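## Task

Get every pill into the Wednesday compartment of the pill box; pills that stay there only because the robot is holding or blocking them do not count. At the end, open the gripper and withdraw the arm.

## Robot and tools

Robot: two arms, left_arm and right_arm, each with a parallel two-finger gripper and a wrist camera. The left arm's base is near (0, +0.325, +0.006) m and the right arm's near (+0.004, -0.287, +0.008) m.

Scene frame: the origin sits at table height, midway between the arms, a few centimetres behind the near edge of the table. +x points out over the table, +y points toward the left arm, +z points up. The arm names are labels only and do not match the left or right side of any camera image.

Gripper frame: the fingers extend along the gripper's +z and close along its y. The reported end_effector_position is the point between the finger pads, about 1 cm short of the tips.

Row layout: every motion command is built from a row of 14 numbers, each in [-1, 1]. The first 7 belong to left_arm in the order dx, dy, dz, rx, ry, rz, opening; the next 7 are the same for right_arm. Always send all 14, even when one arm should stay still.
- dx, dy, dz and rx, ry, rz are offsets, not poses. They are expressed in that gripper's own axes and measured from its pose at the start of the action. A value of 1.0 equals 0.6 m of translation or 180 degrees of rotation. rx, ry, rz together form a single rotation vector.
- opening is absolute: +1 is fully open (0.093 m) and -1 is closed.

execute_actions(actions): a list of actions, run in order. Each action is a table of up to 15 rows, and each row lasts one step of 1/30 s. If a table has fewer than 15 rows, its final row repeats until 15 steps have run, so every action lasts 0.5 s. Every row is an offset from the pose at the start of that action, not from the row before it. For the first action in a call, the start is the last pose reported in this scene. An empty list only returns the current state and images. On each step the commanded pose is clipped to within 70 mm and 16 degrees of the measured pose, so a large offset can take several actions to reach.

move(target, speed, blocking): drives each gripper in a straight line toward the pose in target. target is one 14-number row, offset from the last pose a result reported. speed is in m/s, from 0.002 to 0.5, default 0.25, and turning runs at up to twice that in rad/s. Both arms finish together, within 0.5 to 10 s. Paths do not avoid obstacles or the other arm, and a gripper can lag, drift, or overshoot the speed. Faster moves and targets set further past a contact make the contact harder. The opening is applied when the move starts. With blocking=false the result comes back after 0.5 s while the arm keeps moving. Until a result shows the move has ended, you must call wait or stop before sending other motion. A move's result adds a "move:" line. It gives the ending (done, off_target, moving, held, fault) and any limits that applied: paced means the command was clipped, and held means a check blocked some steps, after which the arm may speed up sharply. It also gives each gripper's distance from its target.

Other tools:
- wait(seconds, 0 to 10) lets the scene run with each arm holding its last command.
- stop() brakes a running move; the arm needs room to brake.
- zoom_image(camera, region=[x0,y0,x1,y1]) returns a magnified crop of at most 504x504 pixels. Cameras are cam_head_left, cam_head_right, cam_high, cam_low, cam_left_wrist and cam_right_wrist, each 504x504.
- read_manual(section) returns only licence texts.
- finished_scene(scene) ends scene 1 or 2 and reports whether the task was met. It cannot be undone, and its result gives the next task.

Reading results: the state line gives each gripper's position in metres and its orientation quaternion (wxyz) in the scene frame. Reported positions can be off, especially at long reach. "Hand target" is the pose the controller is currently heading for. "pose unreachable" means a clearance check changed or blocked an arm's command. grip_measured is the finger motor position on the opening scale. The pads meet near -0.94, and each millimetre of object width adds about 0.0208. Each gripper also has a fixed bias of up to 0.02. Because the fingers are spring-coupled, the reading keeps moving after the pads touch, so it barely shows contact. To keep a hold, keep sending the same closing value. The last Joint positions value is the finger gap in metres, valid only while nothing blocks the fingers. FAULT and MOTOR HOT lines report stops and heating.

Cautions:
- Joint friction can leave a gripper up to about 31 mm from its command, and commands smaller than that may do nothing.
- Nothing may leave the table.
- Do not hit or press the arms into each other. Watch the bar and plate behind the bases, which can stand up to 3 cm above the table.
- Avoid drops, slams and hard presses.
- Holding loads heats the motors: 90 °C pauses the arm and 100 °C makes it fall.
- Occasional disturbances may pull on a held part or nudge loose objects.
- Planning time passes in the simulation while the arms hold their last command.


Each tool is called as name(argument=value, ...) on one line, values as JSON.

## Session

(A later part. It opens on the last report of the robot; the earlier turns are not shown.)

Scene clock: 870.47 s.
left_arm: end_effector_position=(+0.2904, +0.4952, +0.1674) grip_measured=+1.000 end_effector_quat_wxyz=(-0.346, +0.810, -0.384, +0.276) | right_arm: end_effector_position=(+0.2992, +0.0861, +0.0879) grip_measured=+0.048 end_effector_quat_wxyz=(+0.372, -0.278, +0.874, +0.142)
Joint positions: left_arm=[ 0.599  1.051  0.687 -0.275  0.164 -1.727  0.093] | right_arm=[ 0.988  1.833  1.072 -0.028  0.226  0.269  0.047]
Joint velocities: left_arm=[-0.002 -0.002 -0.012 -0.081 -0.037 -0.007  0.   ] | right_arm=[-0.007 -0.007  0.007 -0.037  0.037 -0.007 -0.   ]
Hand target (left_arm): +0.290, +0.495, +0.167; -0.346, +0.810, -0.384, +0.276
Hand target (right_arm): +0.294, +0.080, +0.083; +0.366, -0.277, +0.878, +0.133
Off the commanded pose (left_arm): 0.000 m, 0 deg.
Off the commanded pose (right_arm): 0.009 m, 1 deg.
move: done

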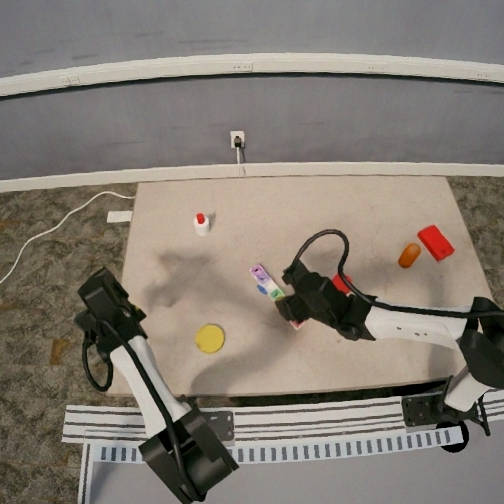

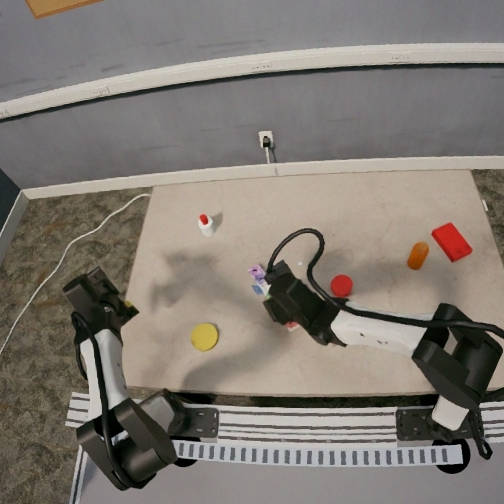

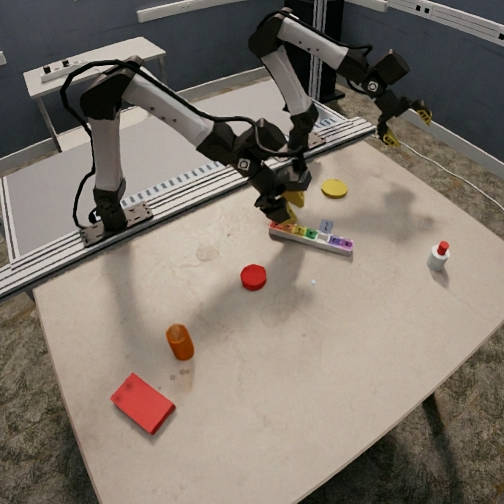

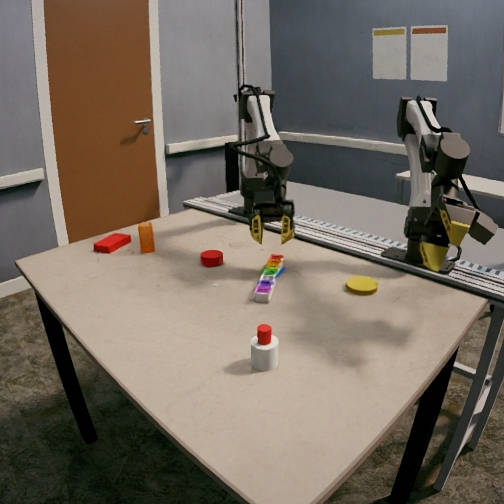

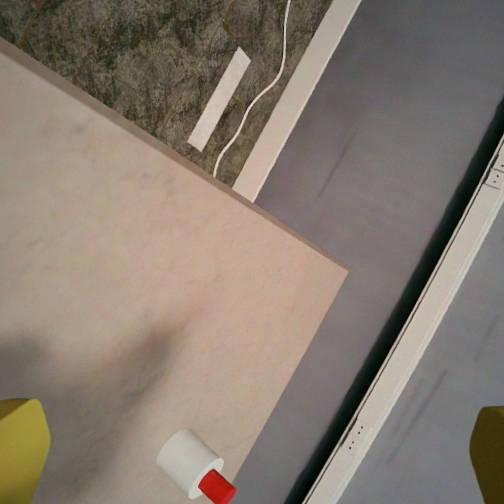

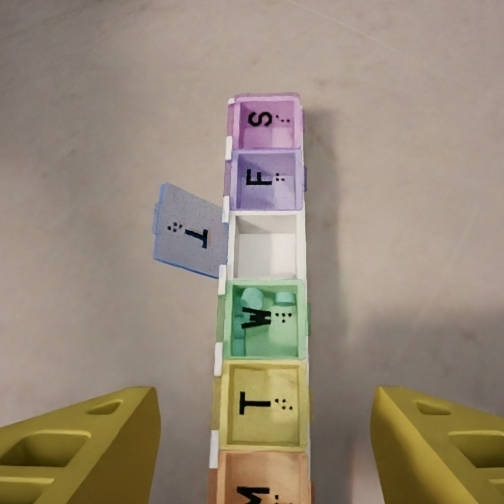

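move(target=[0,0,0,0,0,0,1, 0.031,-0.1,0.059,-0.252,0,-0.243,-1])

move(target=[0.532,0.279,0.014,-0.269,0.184,0.478,0.1, 0,0,0,0,0,0,-1])

Scene clock: 889.20 s.
left_arm: end_effector_position=(+0.2904, +0.4952, +0.1674) grip_measured=+1.000 end_effector_quat_wxyz=(-0.346, +0.810, -0.384, +0.276) | right_arm: end_effector_position=(+0.3402, +0.0446, +0.0438) grip_measured=-0.978 end_effector_quat_wxyz=(-0.265, +0.690, -0.596, -0.313)
Joint positions: left_arm=[ 0.599  1.051  0.687 -0.275  0.164 -1.727  0.093] | right_arm=[ 0.536  2.154  1.409 -0.45  -0.764 -1.033  0.   ]
Joint velocities: left_arm=[ 0.012 -0.007  0.012  0.007 -0.007  0.007  0.   ] | right_arm=[ 0.007 -0.007  0.022  0.007  0.007 -0.095  0.   ]
Hand target (left_arm): +0.290, +0.495, +0.167; -0.346, +0.810, -0.384, +0.276
Hand target (right_arm): +0.343, +0.047, +0.048; -0.269, +0.692, -0.590, -0.318
Off the commanded pose (left_arm): 0.000 m, 0 deg.
Off the commanded pose (right_arm): 0.006 m, 1 deg.
move: done

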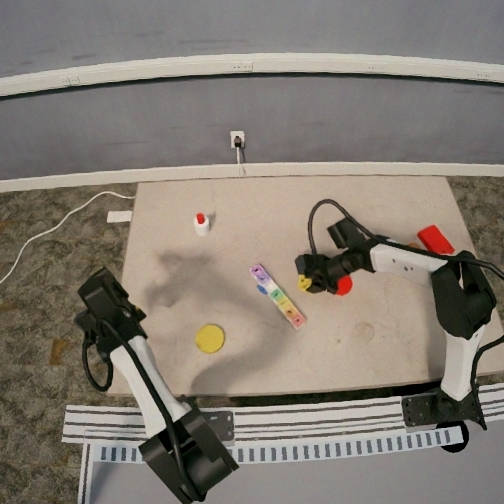

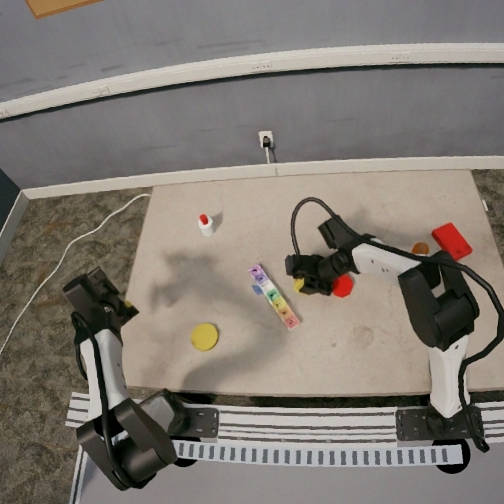

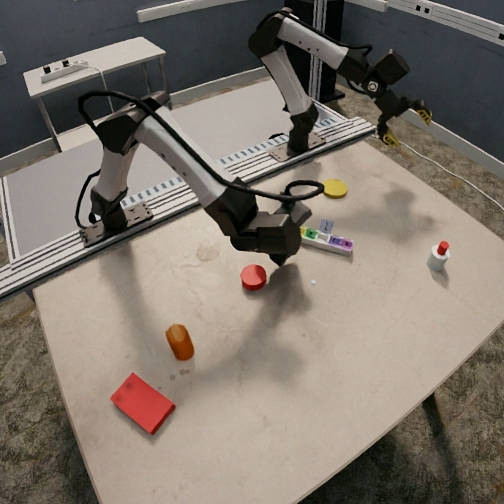

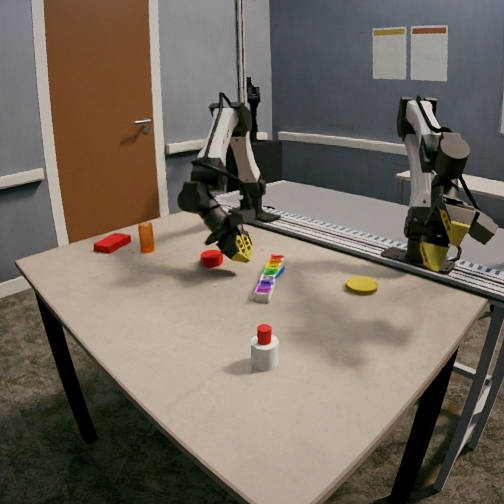

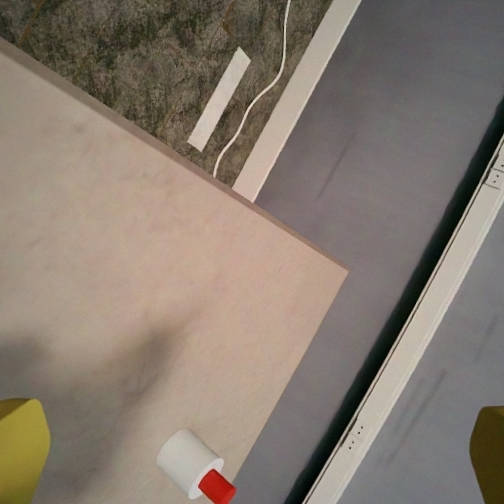

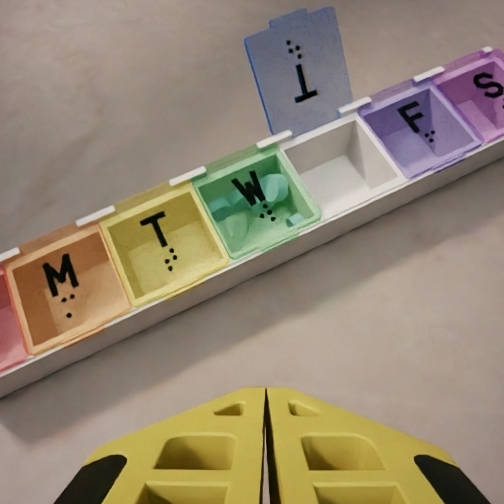

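Scene clock: 893.53 s.
left_arm: end_effector_position=(+0.4015, +0.1618, +0.0873) grip_measured=+0.101 end_effector_quat_wxyz=(+0.000, -0.318, +0.948, -0.013) | right_arm: end_effector_position=(+0.3401, +0.0446, +0.0438) grip_measured=-0.978 end_effector_quat_wxyz=(-0.265, +0.690, -0.596, -0.313)
Joint positions: left_arm=[-0.407  2.14   1.924 -1.294  0.028 -1.022  0.05 ] | right_arm=[ 0.536  2.154  1.409 -0.451 -0.764 -1.034  0.   ]
Joint velocities: left_arm=[ 0.007 -0.002 -0.027 -0.051  0.022 -0.037 -0.   ] | right_arm=[-0.007 -0.007 -0.002  0.037 -0.007  0.037  0.   ]
Hand target (left_arm): +0.399, +0.161, +0.086; -0.005, -0.311, +0.950, -0.005
Hand target (right_arm): +0.340, +0.045, +0.044; -0.265, +0.690, -0.596, -0.313
Off the commanded pose (left_arm): 0.004 m, 2 deg.
Off the commanded pose (right_arm): 0.000 m, 0 deg.
move: done

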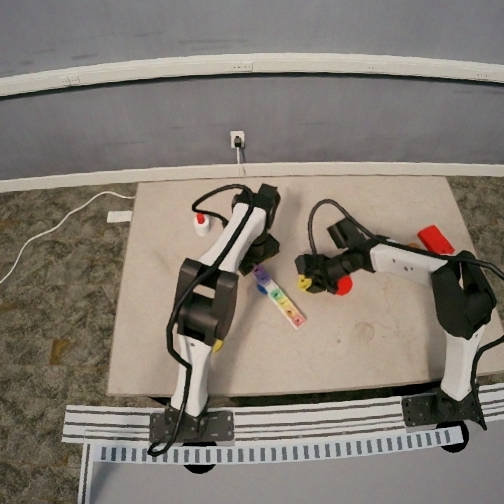

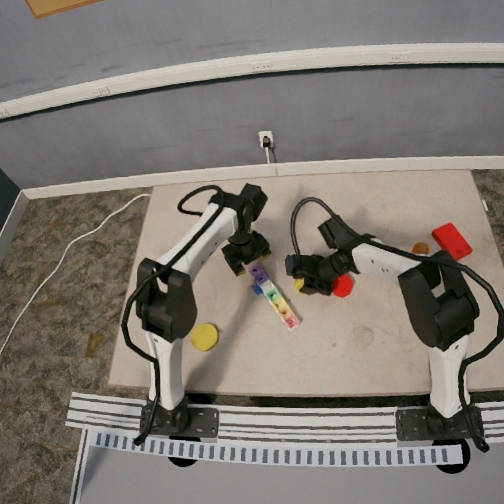

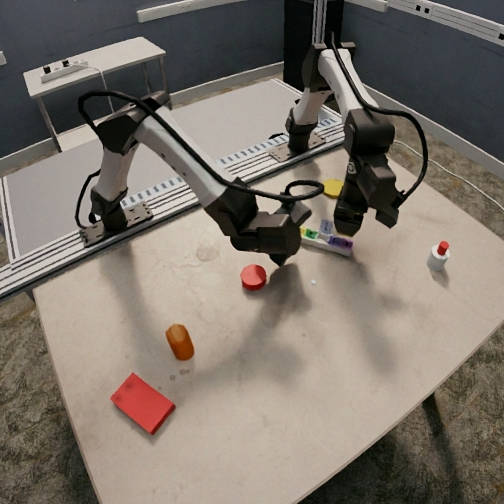

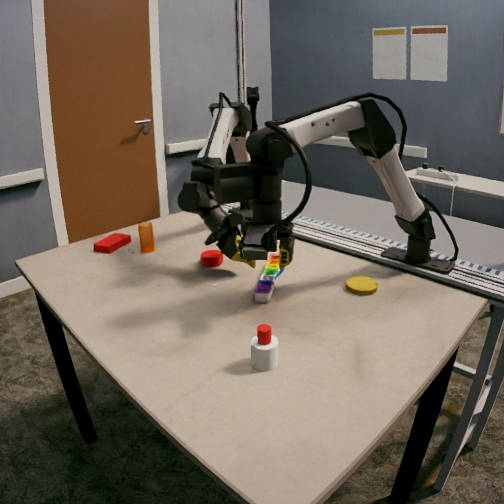

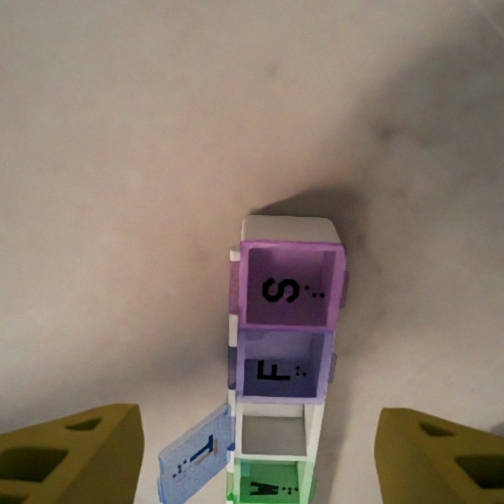

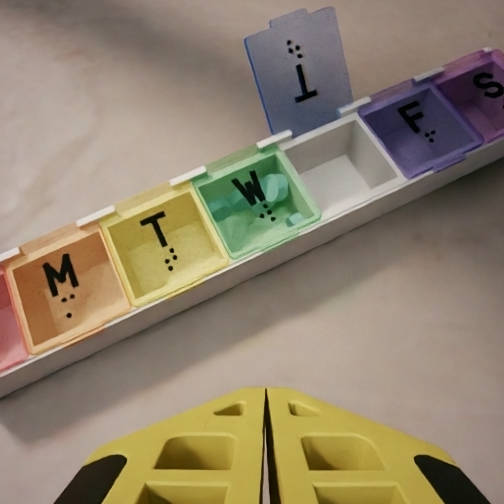

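move(target=[0,-0.022,0.07,0,0,0,0.1, 0.036,0,0.036,0,0,0,-1], speed=0.08)

Scene clock: 902.87 s.
left_arm: end_effector_position=(+0.4148, +0.1533, +0.0520) grip_measured=+0.101 end_effector_quat_wxyz=(+0.007, -0.319, +0.948, -0.019) | right_arm: end_effector_position=(+0.3416, +0.0457, +0.0182) grip_measured=-0.978 end_effector_quat_wxyz=(-0.265, +0.690, -0.596, -0.313)
Joint positions: left_arm=[-0.415  2.203  1.886 -1.176  0.028 -1.032  0.05 ] | right_arm=[ 0.536  2.209  1.385 -0.371 -0.764 -1.034  0.   ]
Joint velocities: left_arm=[ 0.002 -0.027 -0.007 -0.022  0.037 -0.022  0.001] | right_arm=[ 0.002 -0.012 -0.002  0.007 -0.007 -0.007  0.   ]
Hand target (left_arm): +0.410, +0.150, +0.046; +0.000, -0.318, +0.948, -0.013
Hand target (right_arm): +0.339, +0.046, +0.013; -0.265, +0.690, -0.596, -0.313
Off the commanded pose (left_arm): 0.009 m, 1 deg.
Off the commanded pose (right_arm): 0.005 m, 0 deg.
move: done

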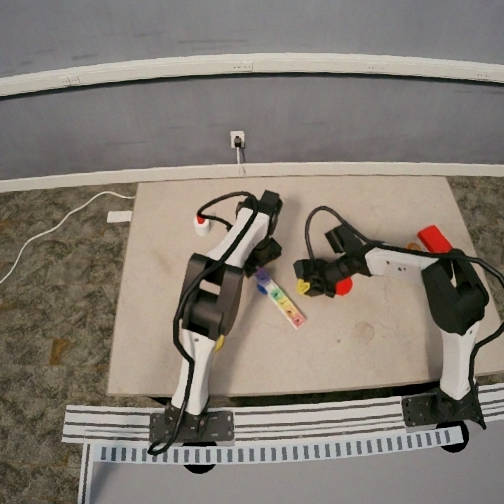

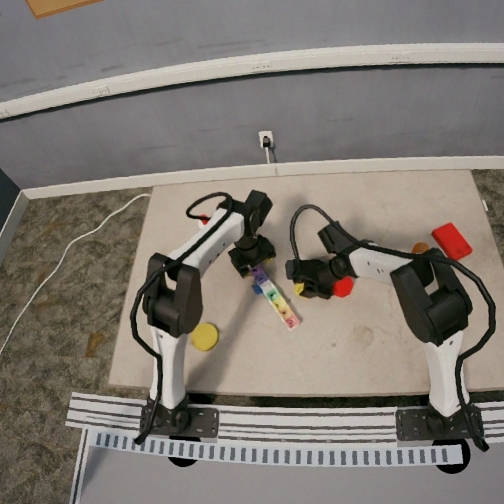

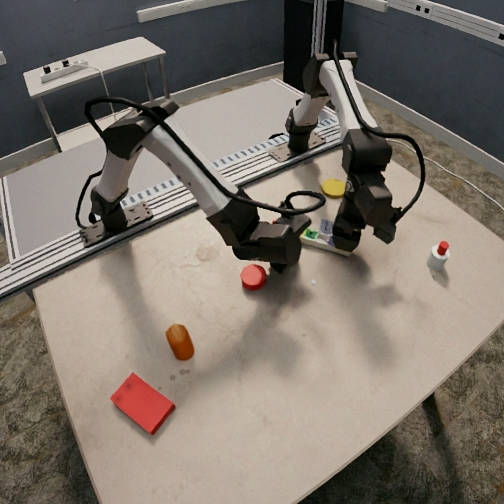

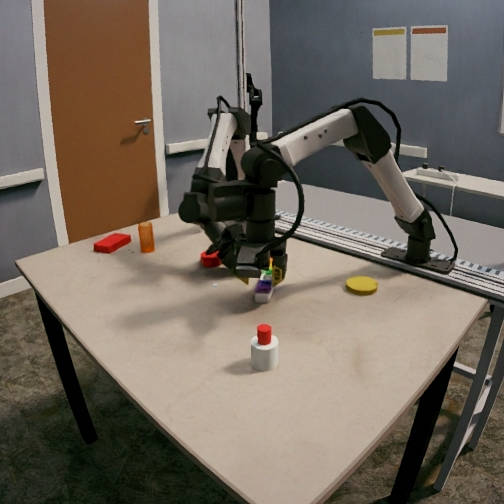

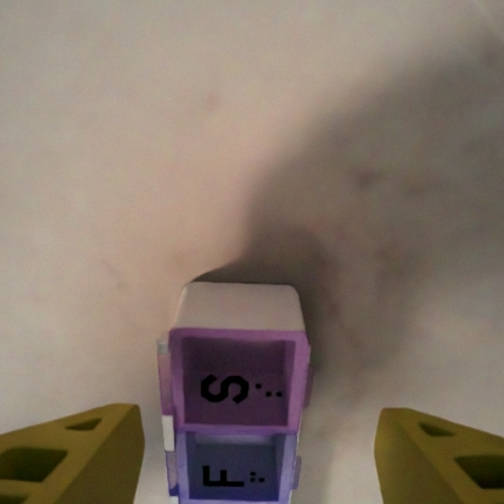

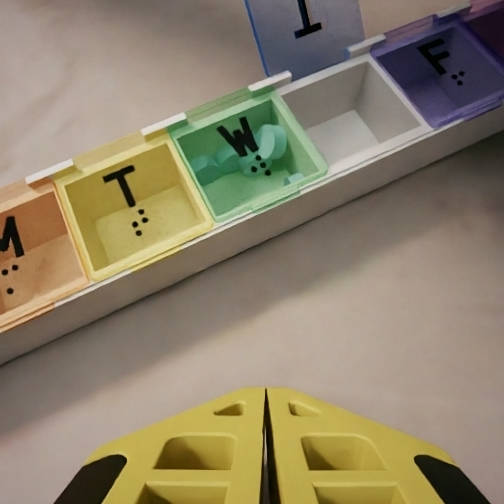

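move(target=[0.018,0.012,0.068,0,0,0,0.15, 0,0,0,0,0,0,-1], speed=0.05)

Scene clock: 907.90 s.
left_arm: end_effector_position=(+0.4076, +0.1564, +0.0178) grip_measured=+0.148 end_effector_quat_wxyz=(+0.007, -0.322, +0.947, -0.019) | right_arm: end_effector_position=(+0.3419, +0.0459, +0.0184) grip_measured=-0.978 end_effector_quat_wxyz=(-0.266, +0.691, -0.595, -0.313)
Joint positions: left_arm=[-0.415  2.196  1.737 -1.032  0.028 -1.038  0.052] | right_arm=[ 0.536  2.209  1.385 -0.369 -0.764 -1.034  0.   ]
Joint velocities: left_arm=[ 0.007 -0.012 -0.002 -0.007 -0.022  0.022 -0.   ] | right_arm=[-0.012  0.012  0.002 -0.007  0.007  0.051  0.   ]
Hand target (left_arm): +0.403, +0.152, +0.011; +0.006, -0.319, +0.948, -0.019
Hand target (right_arm): +0.342, +0.046, +0.018; -0.265, +0.690, -0.596, -0.313
Off the commanded pose (left_arm): 0.010 m, 0 deg.
Off the commanded pose (right_arm): 0.000 m, 0 deg.
move: done

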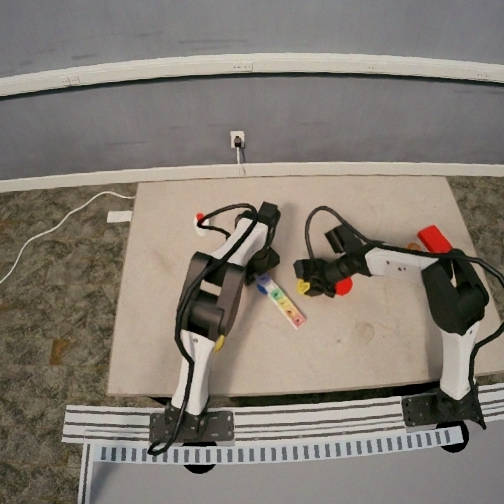

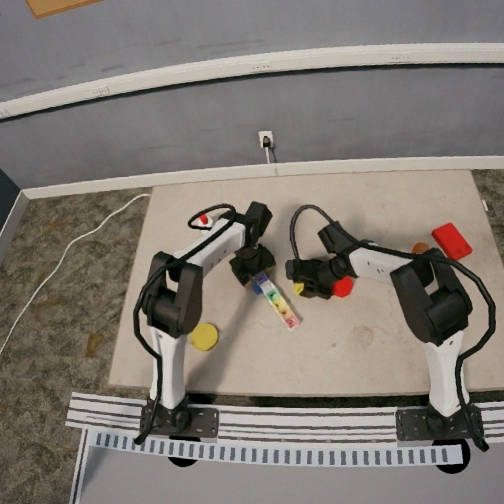

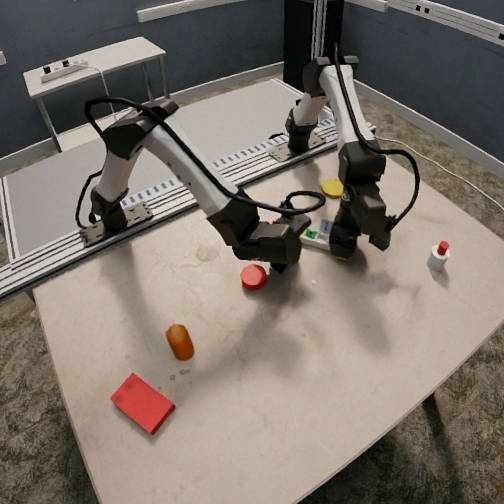

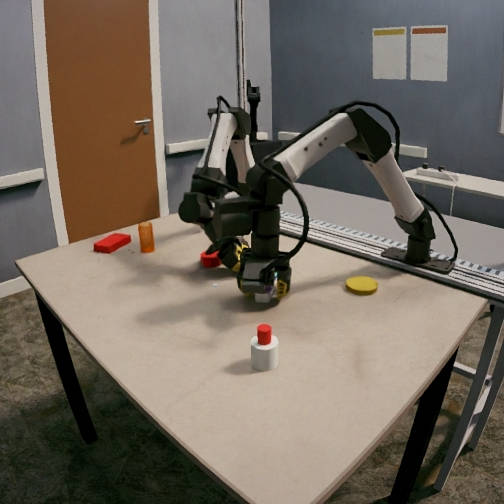

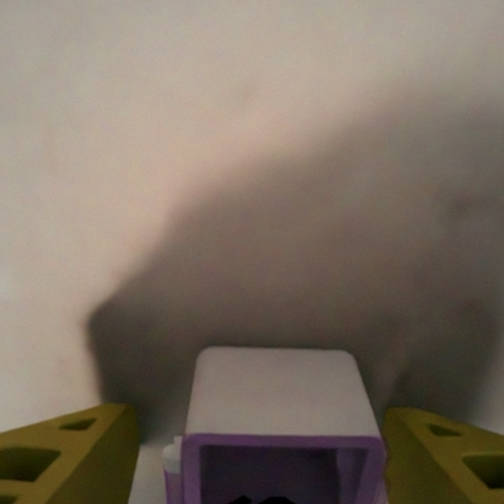

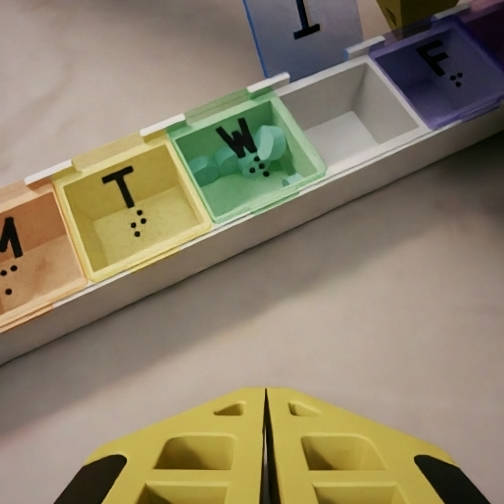

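execute_actions(actions=[[[0,0,0,0,0,0,-0.2,0,0,0,0,0,0,-1]],[[0,0,0,0,0,0,-0.45,0,0,0,0,0,0,-1]]])

move(target=[0,0,0,0,0,0,-0.45, -0.03,0,0.042,0,0,0,-1], speed=0.04)

Scene clock: 921.27 s.
left_arm: end_effector_position=(+0.4065, +0.1576, +0.0178) grip_measured=-0.419 end_effector_quat_wxyz=(+0.006, -0.322, +0.947, -0.016) | right_arm: end_effector_position=(+0.3419, +0.0459, +0.0184) grip_measured=-0.978 end_effector_quat_wxyz=(-0.266, +0.691, -0.595, -0.313)
Joint positions: left_arm=[-0.415  2.196  1.737 -1.038  0.024 -1.039  0.025] | right_arm=[ 0.536  2.209  1.385 -0.369 -0.764 -1.034  0.   ]
Joint velocities: left_arm=[-0.002  0.002 -0.002 -0.095  0.037 -0.022  0.   ] | right_arm=[ 0.007  0.007 -0.017  0.022 -0.037 -0.037  0.   ]
Hand target (left_arm): +0.407, +0.158, +0.018; +0.006, -0.322, +0.947, -0.016
Hand target (right_arm): +0.342, +0.046, +0.018; -0.266, +0.691, -0.595, -0.313
Off the commanded pose (left_arm): 0.000 m, 0 deg.
Off the commanded pose (right_arm): 0.000 m, 0 deg.

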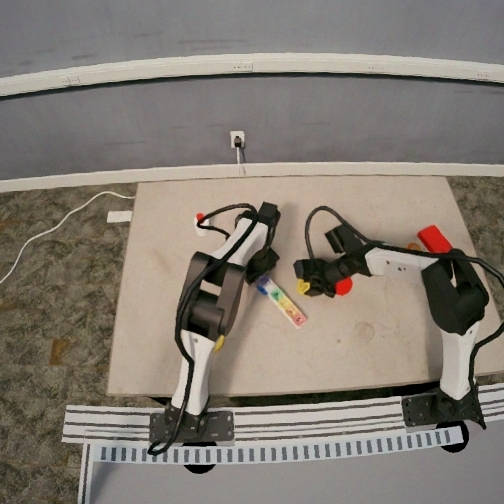

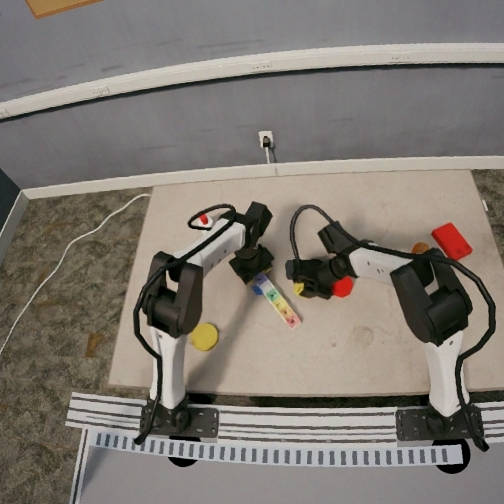

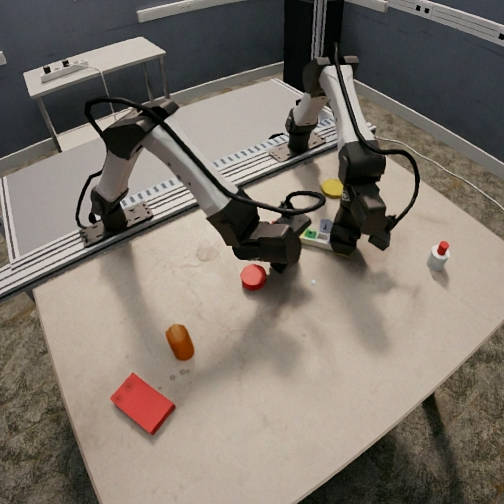

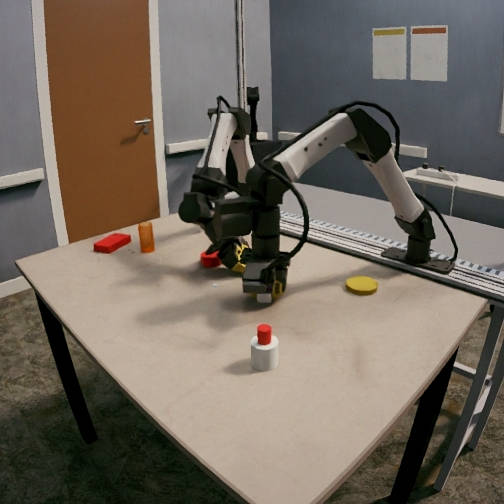

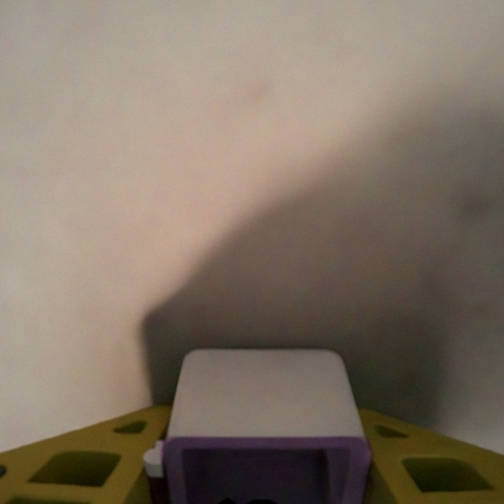

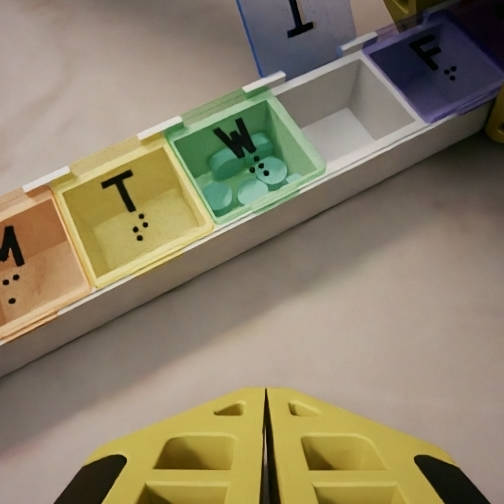

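Scene clock: 922.37 s.
left_arm: end_effector_position=(+0.4065, +0.1576, +0.0178) grip_measured=-0.419 end_effector_quat_wxyz=(+0.006, -0.322, +0.947, -0.016) | right_arm: end_effector_position=(+0.3293, +0.0692, +0.0118) grip_measured=-0.978 end_effector_quat_wxyz=(-0.253, +0.689, -0.598, -0.321)
Joint positions: left_arm=[-0.415  2.196  1.737 -1.038  0.024 -1.039  0.025] | right_arm=[ 0.597  2.237  1.401 -0.337 -0.75  -0.961  0.   ]
Joint velocities: left_arm=[-0.007  0.012 -0.007 -0.037  0.037 -0.022  0.001] | right_arm=[-0.022 -0.002 -0.002  0.022 -0.007 -0.037  0.   ]
Hand target (left_arm): +0.407, +0.158, +0.018; +0.006, -0.322, +0.947, -0.016
Hand target (right_arm): +0.337, +0.076, +0.015; -0.266, +0.691, -0.595, -0.313
Off the commanded pose (left_arm): 0.000 m, 0 deg.
Off the commanded pose (right_arm): 0.011 m, 2 deg.
move: off_target (right_arm)

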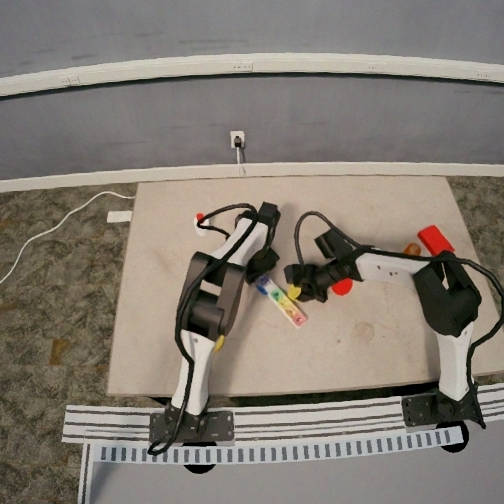

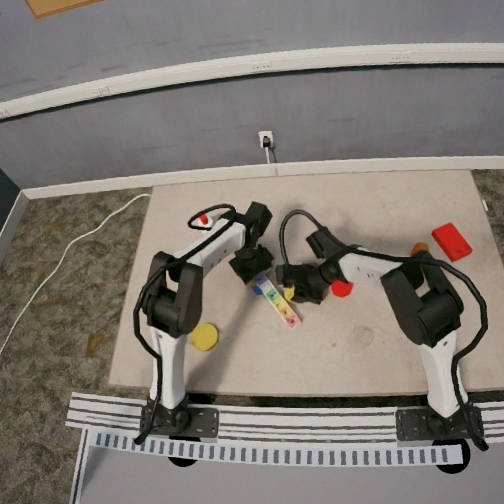

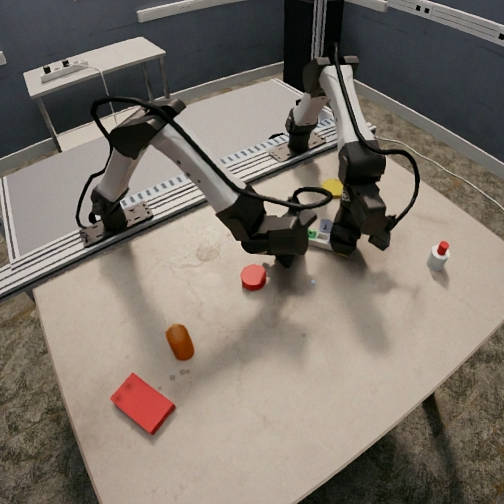

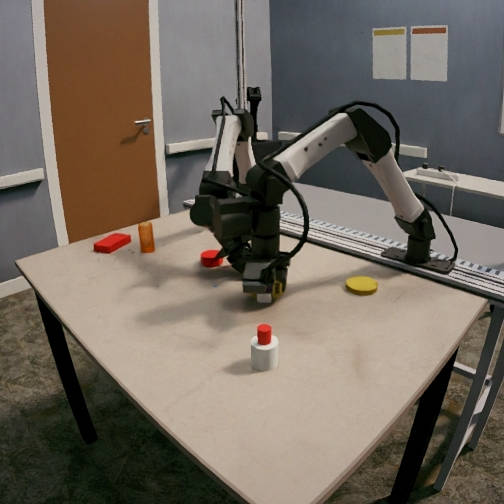

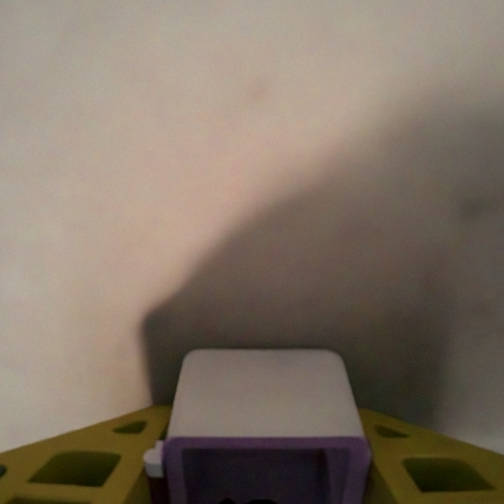

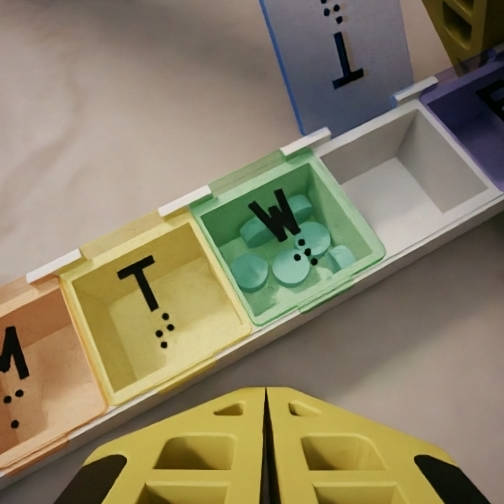

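move(target=[0,0,0,0,0,0,-0.45, -0.025,-0.035,0.014,0,0,0,-1], speed=0.03)

Scene clock: 928.67 s.
left_arm: end_effector_position=(+0.4065, +0.1576, +0.0178) grip_measured=-0.419 end_effector_quat_wxyz=(+0.006, -0.322, +0.947, -0.016) | right_arm: end_effector_position=(+0.3471, +0.0837, +0.0153) grip_measured=-0.978 end_effector_quat_wxyz=(-0.256, +0.689, -0.597, -0.321)
Joint positions: left_arm=[-0.415  2.196  1.737 -1.038  0.024 -1.039  0.025] | right_arm=[ 0.602  2.301  1.528 -0.388 -0.749 -0.954  0.   ]
Joint velocities: left_arm=[ 0.017  0.007  0.007 -0.007 -0.022  0.037  0.   ] | right_arm=[-0.007  0.007 -0.002 -0.051 -0.037 -0.022  0.   ]
Hand target (left_arm): +0.407, +0.158, +0.018; +0.006, -0.322, +0.947, -0.016
Hand target (right_arm): +0.348, +0.088, +0.017; -0.253, +0.689, -0.598, -0.321
Off the commanded pose (left_arm): 0.000 m, 0 deg.
Off the commanded pose (right_arm): 0.005 m, 0 deg.
move: done

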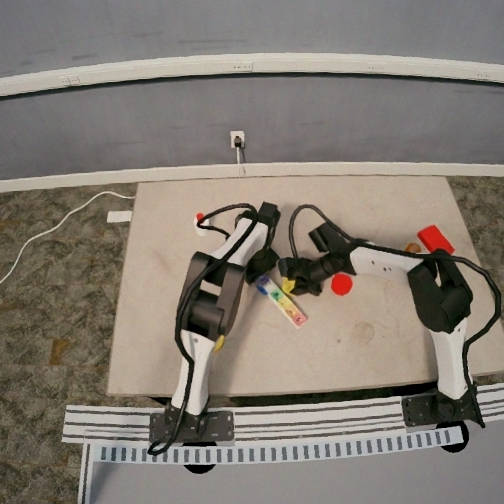

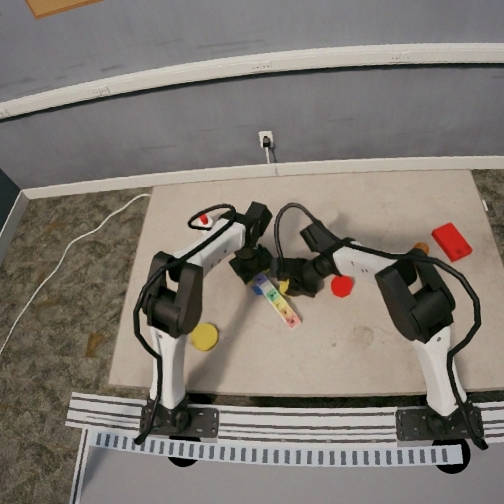

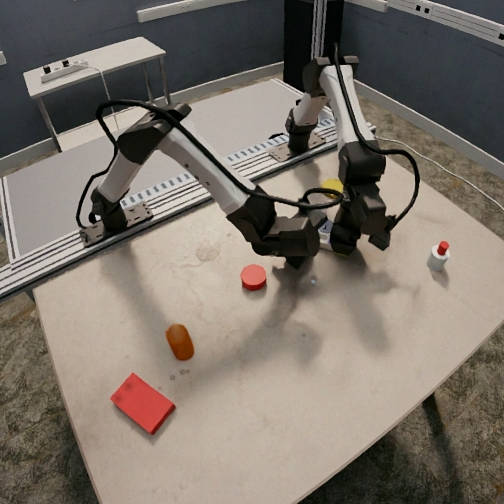

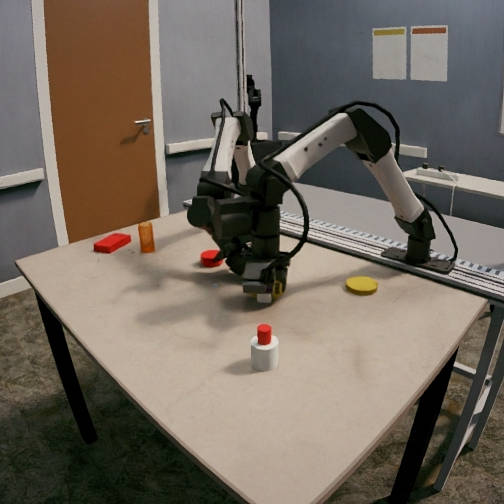

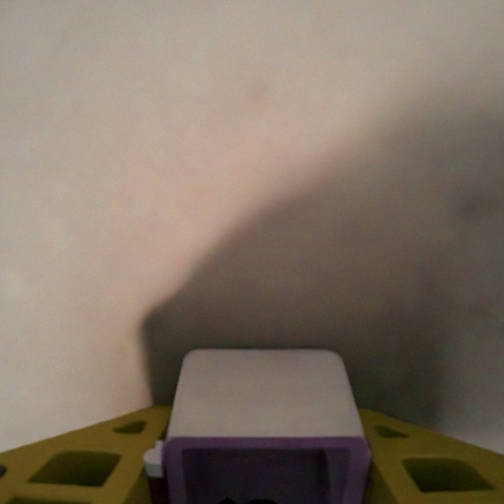

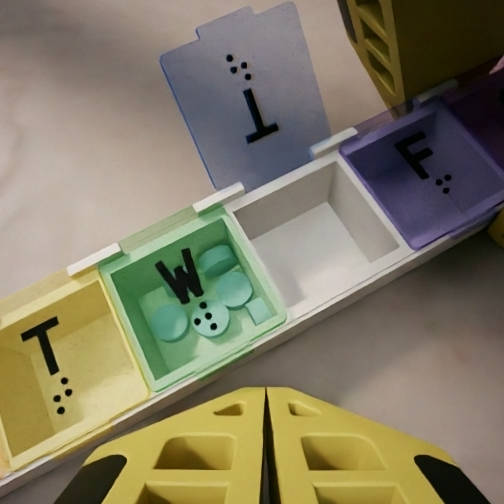

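move(target=[0,0,0,0,0,0,-0.45, -0.015,0.014,0.015,0,0,0,-1], speed=0.02)

Scene clock: 933.23 s.
left_arm: end_effector_position=(+0.4068, +0.1586, +0.0178) grip_measured=-0.419 end_effector_quat_wxyz=(+0.008, -0.321, +0.947, -0.013) | right_arm: end_effector_position=(+0.3425, +0.0890, +0.0144) grip_measured=-0.978 end_effector_quat_wxyz=(-0.250, +0.686, -0.602, -0.322)
Joint positions: left_arm=[-0.415  2.196  1.737 -1.038  0.018 -1.036  0.025] | right_arm=[ 0.618  2.302  1.528 -0.384 -0.741 -0.925  0.   ]
Joint velocities: left_arm=[-0.002 -0.017 -0.017 -0.051 -0.022  0.037  0.001] | right_arm=[-0.007 -0.002  0.002 -0.037  0.007 -0.007  0.   ]
Hand target (left_arm): +0.407, +0.158, +0.018; +0.006, -0.322, +0.947, -0.016
Hand target (right_arm): +0.337, +0.095, +0.016; -0.256, +0.690, -0.597, -0.321
Off the commanded pose (left_arm): 0.001 m, 0 deg.
Off the commanded pose (right_arm): 0.008 m, 1 deg.
move: done

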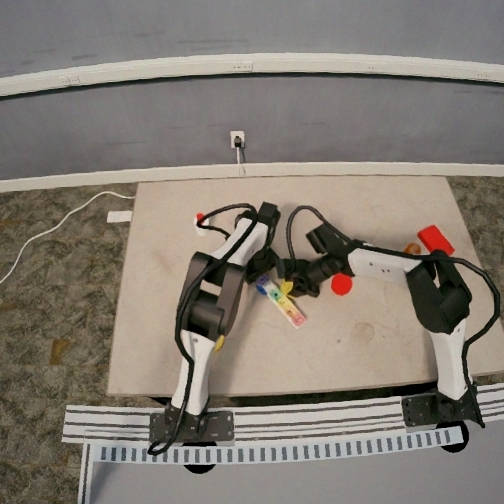

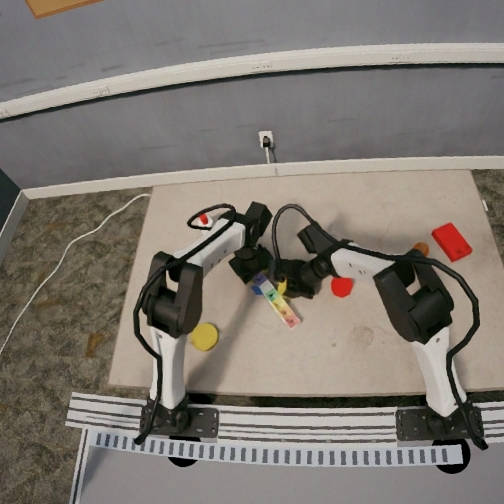

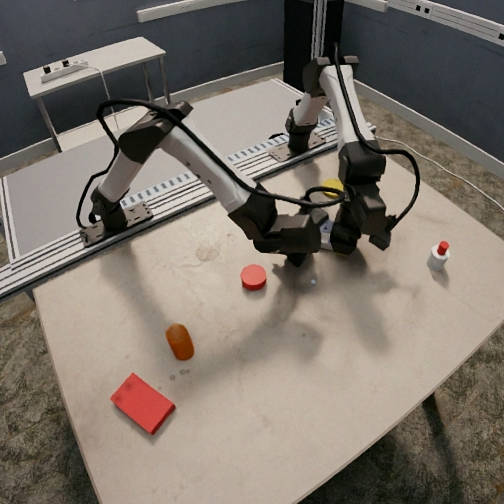

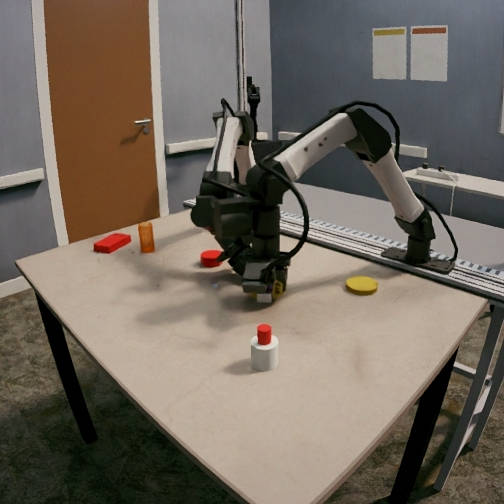

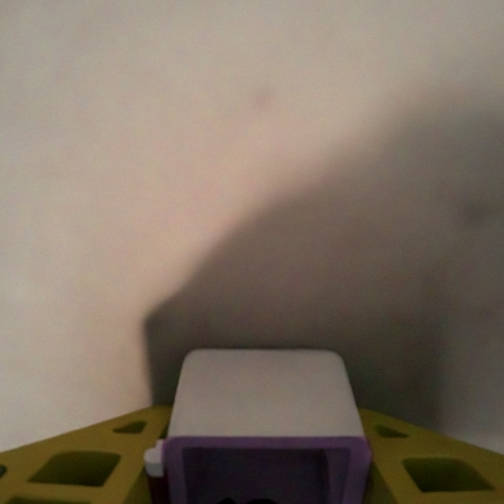

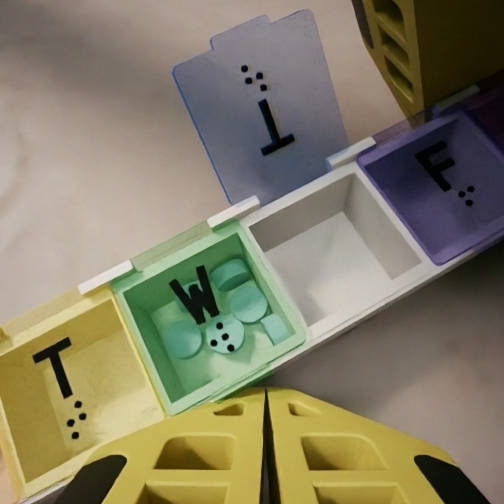

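In contact under the tab. Lift with slight inward bias.

move(target=[0,0,0,0,0,0,-0.45, -0.038,0.012,-0.022,0,0,0,-1], speed=0.02)

Scene clock: 938.37 s.
left_arm: end_effector_position=(+0.4069, +0.1587, +0.0177) grip_measured=-0.419 end_effector_quat_wxyz=(+0.008, -0.320, +0.947, -0.013) | right_arm: end_effector_position=(+0.3384, +0.0891, +0.0301) grip_measured=-0.978 end_effector_quat_wxyz=(-0.248, +0.685, -0.605, -0.321)
Joint positions: left_arm=[-0.415  2.196  1.737 -1.038  0.017 -1.035  0.025] | right_arm=[ 0.625  2.26   1.528 -0.423 -0.733 -0.912  0.   ]
Joint velocities: left_arm=[-0.012 -0.012  0.017  0.051 -0.007  0.022 -0.002] | right_arm=[-0.002  0.007  0.007 -0.081 -0.022  0.007  0.   ]
Hand target (left_arm): +0.407, +0.159, +0.018; +0.008, -0.321, +0.947, -0.013
Hand target (right_arm): +0.336, +0.094, +0.040; -0.250, +0.686, -0.603, -0.322
Off the commanded pose (left_arm): 0.000 m, 0 deg.
Off the commanded pose (right_arm): 0.012 m, 0 deg.
move: off_target (right_arm)

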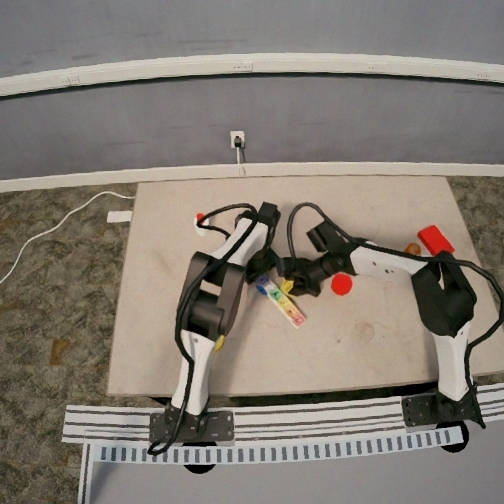

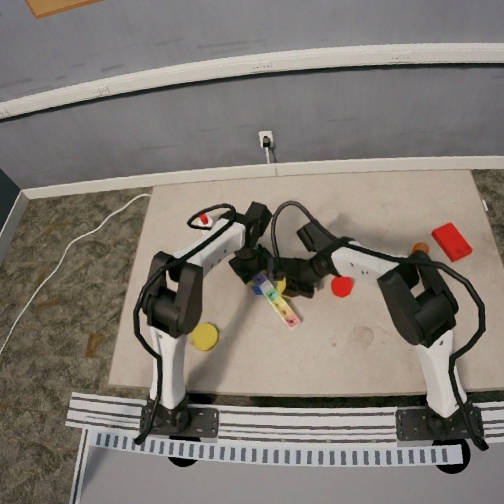

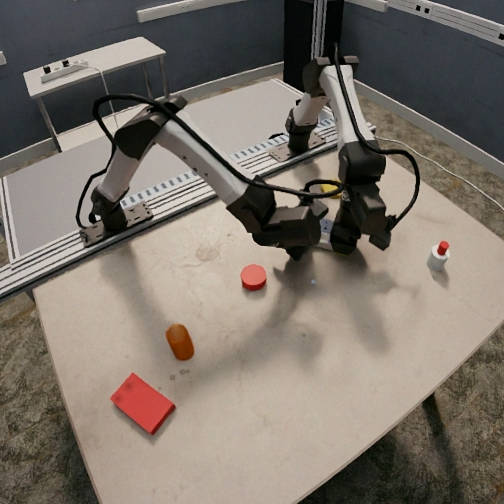

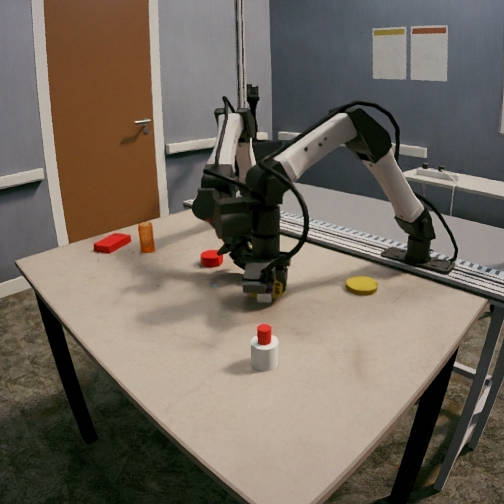

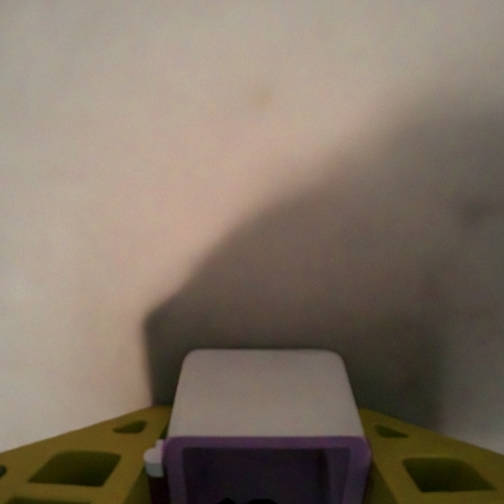

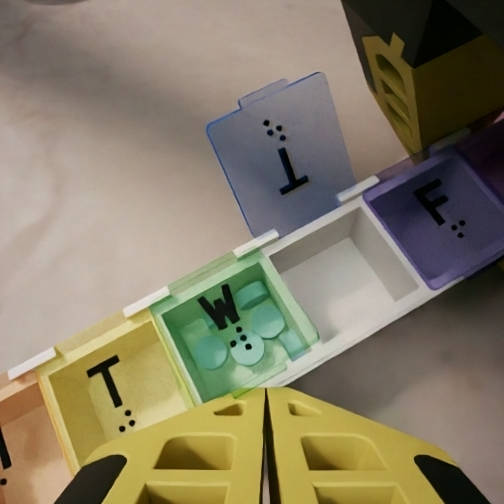

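zoom_image(camera="cam_right_wrist", region=[130,220,350,440])

Region (130, 220, 350, 440) of cam_right_wrist's 504x504 image, scaled by 2.291, with more detail than that image has.

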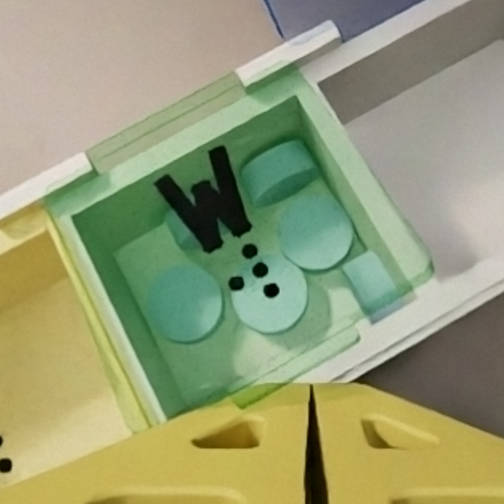

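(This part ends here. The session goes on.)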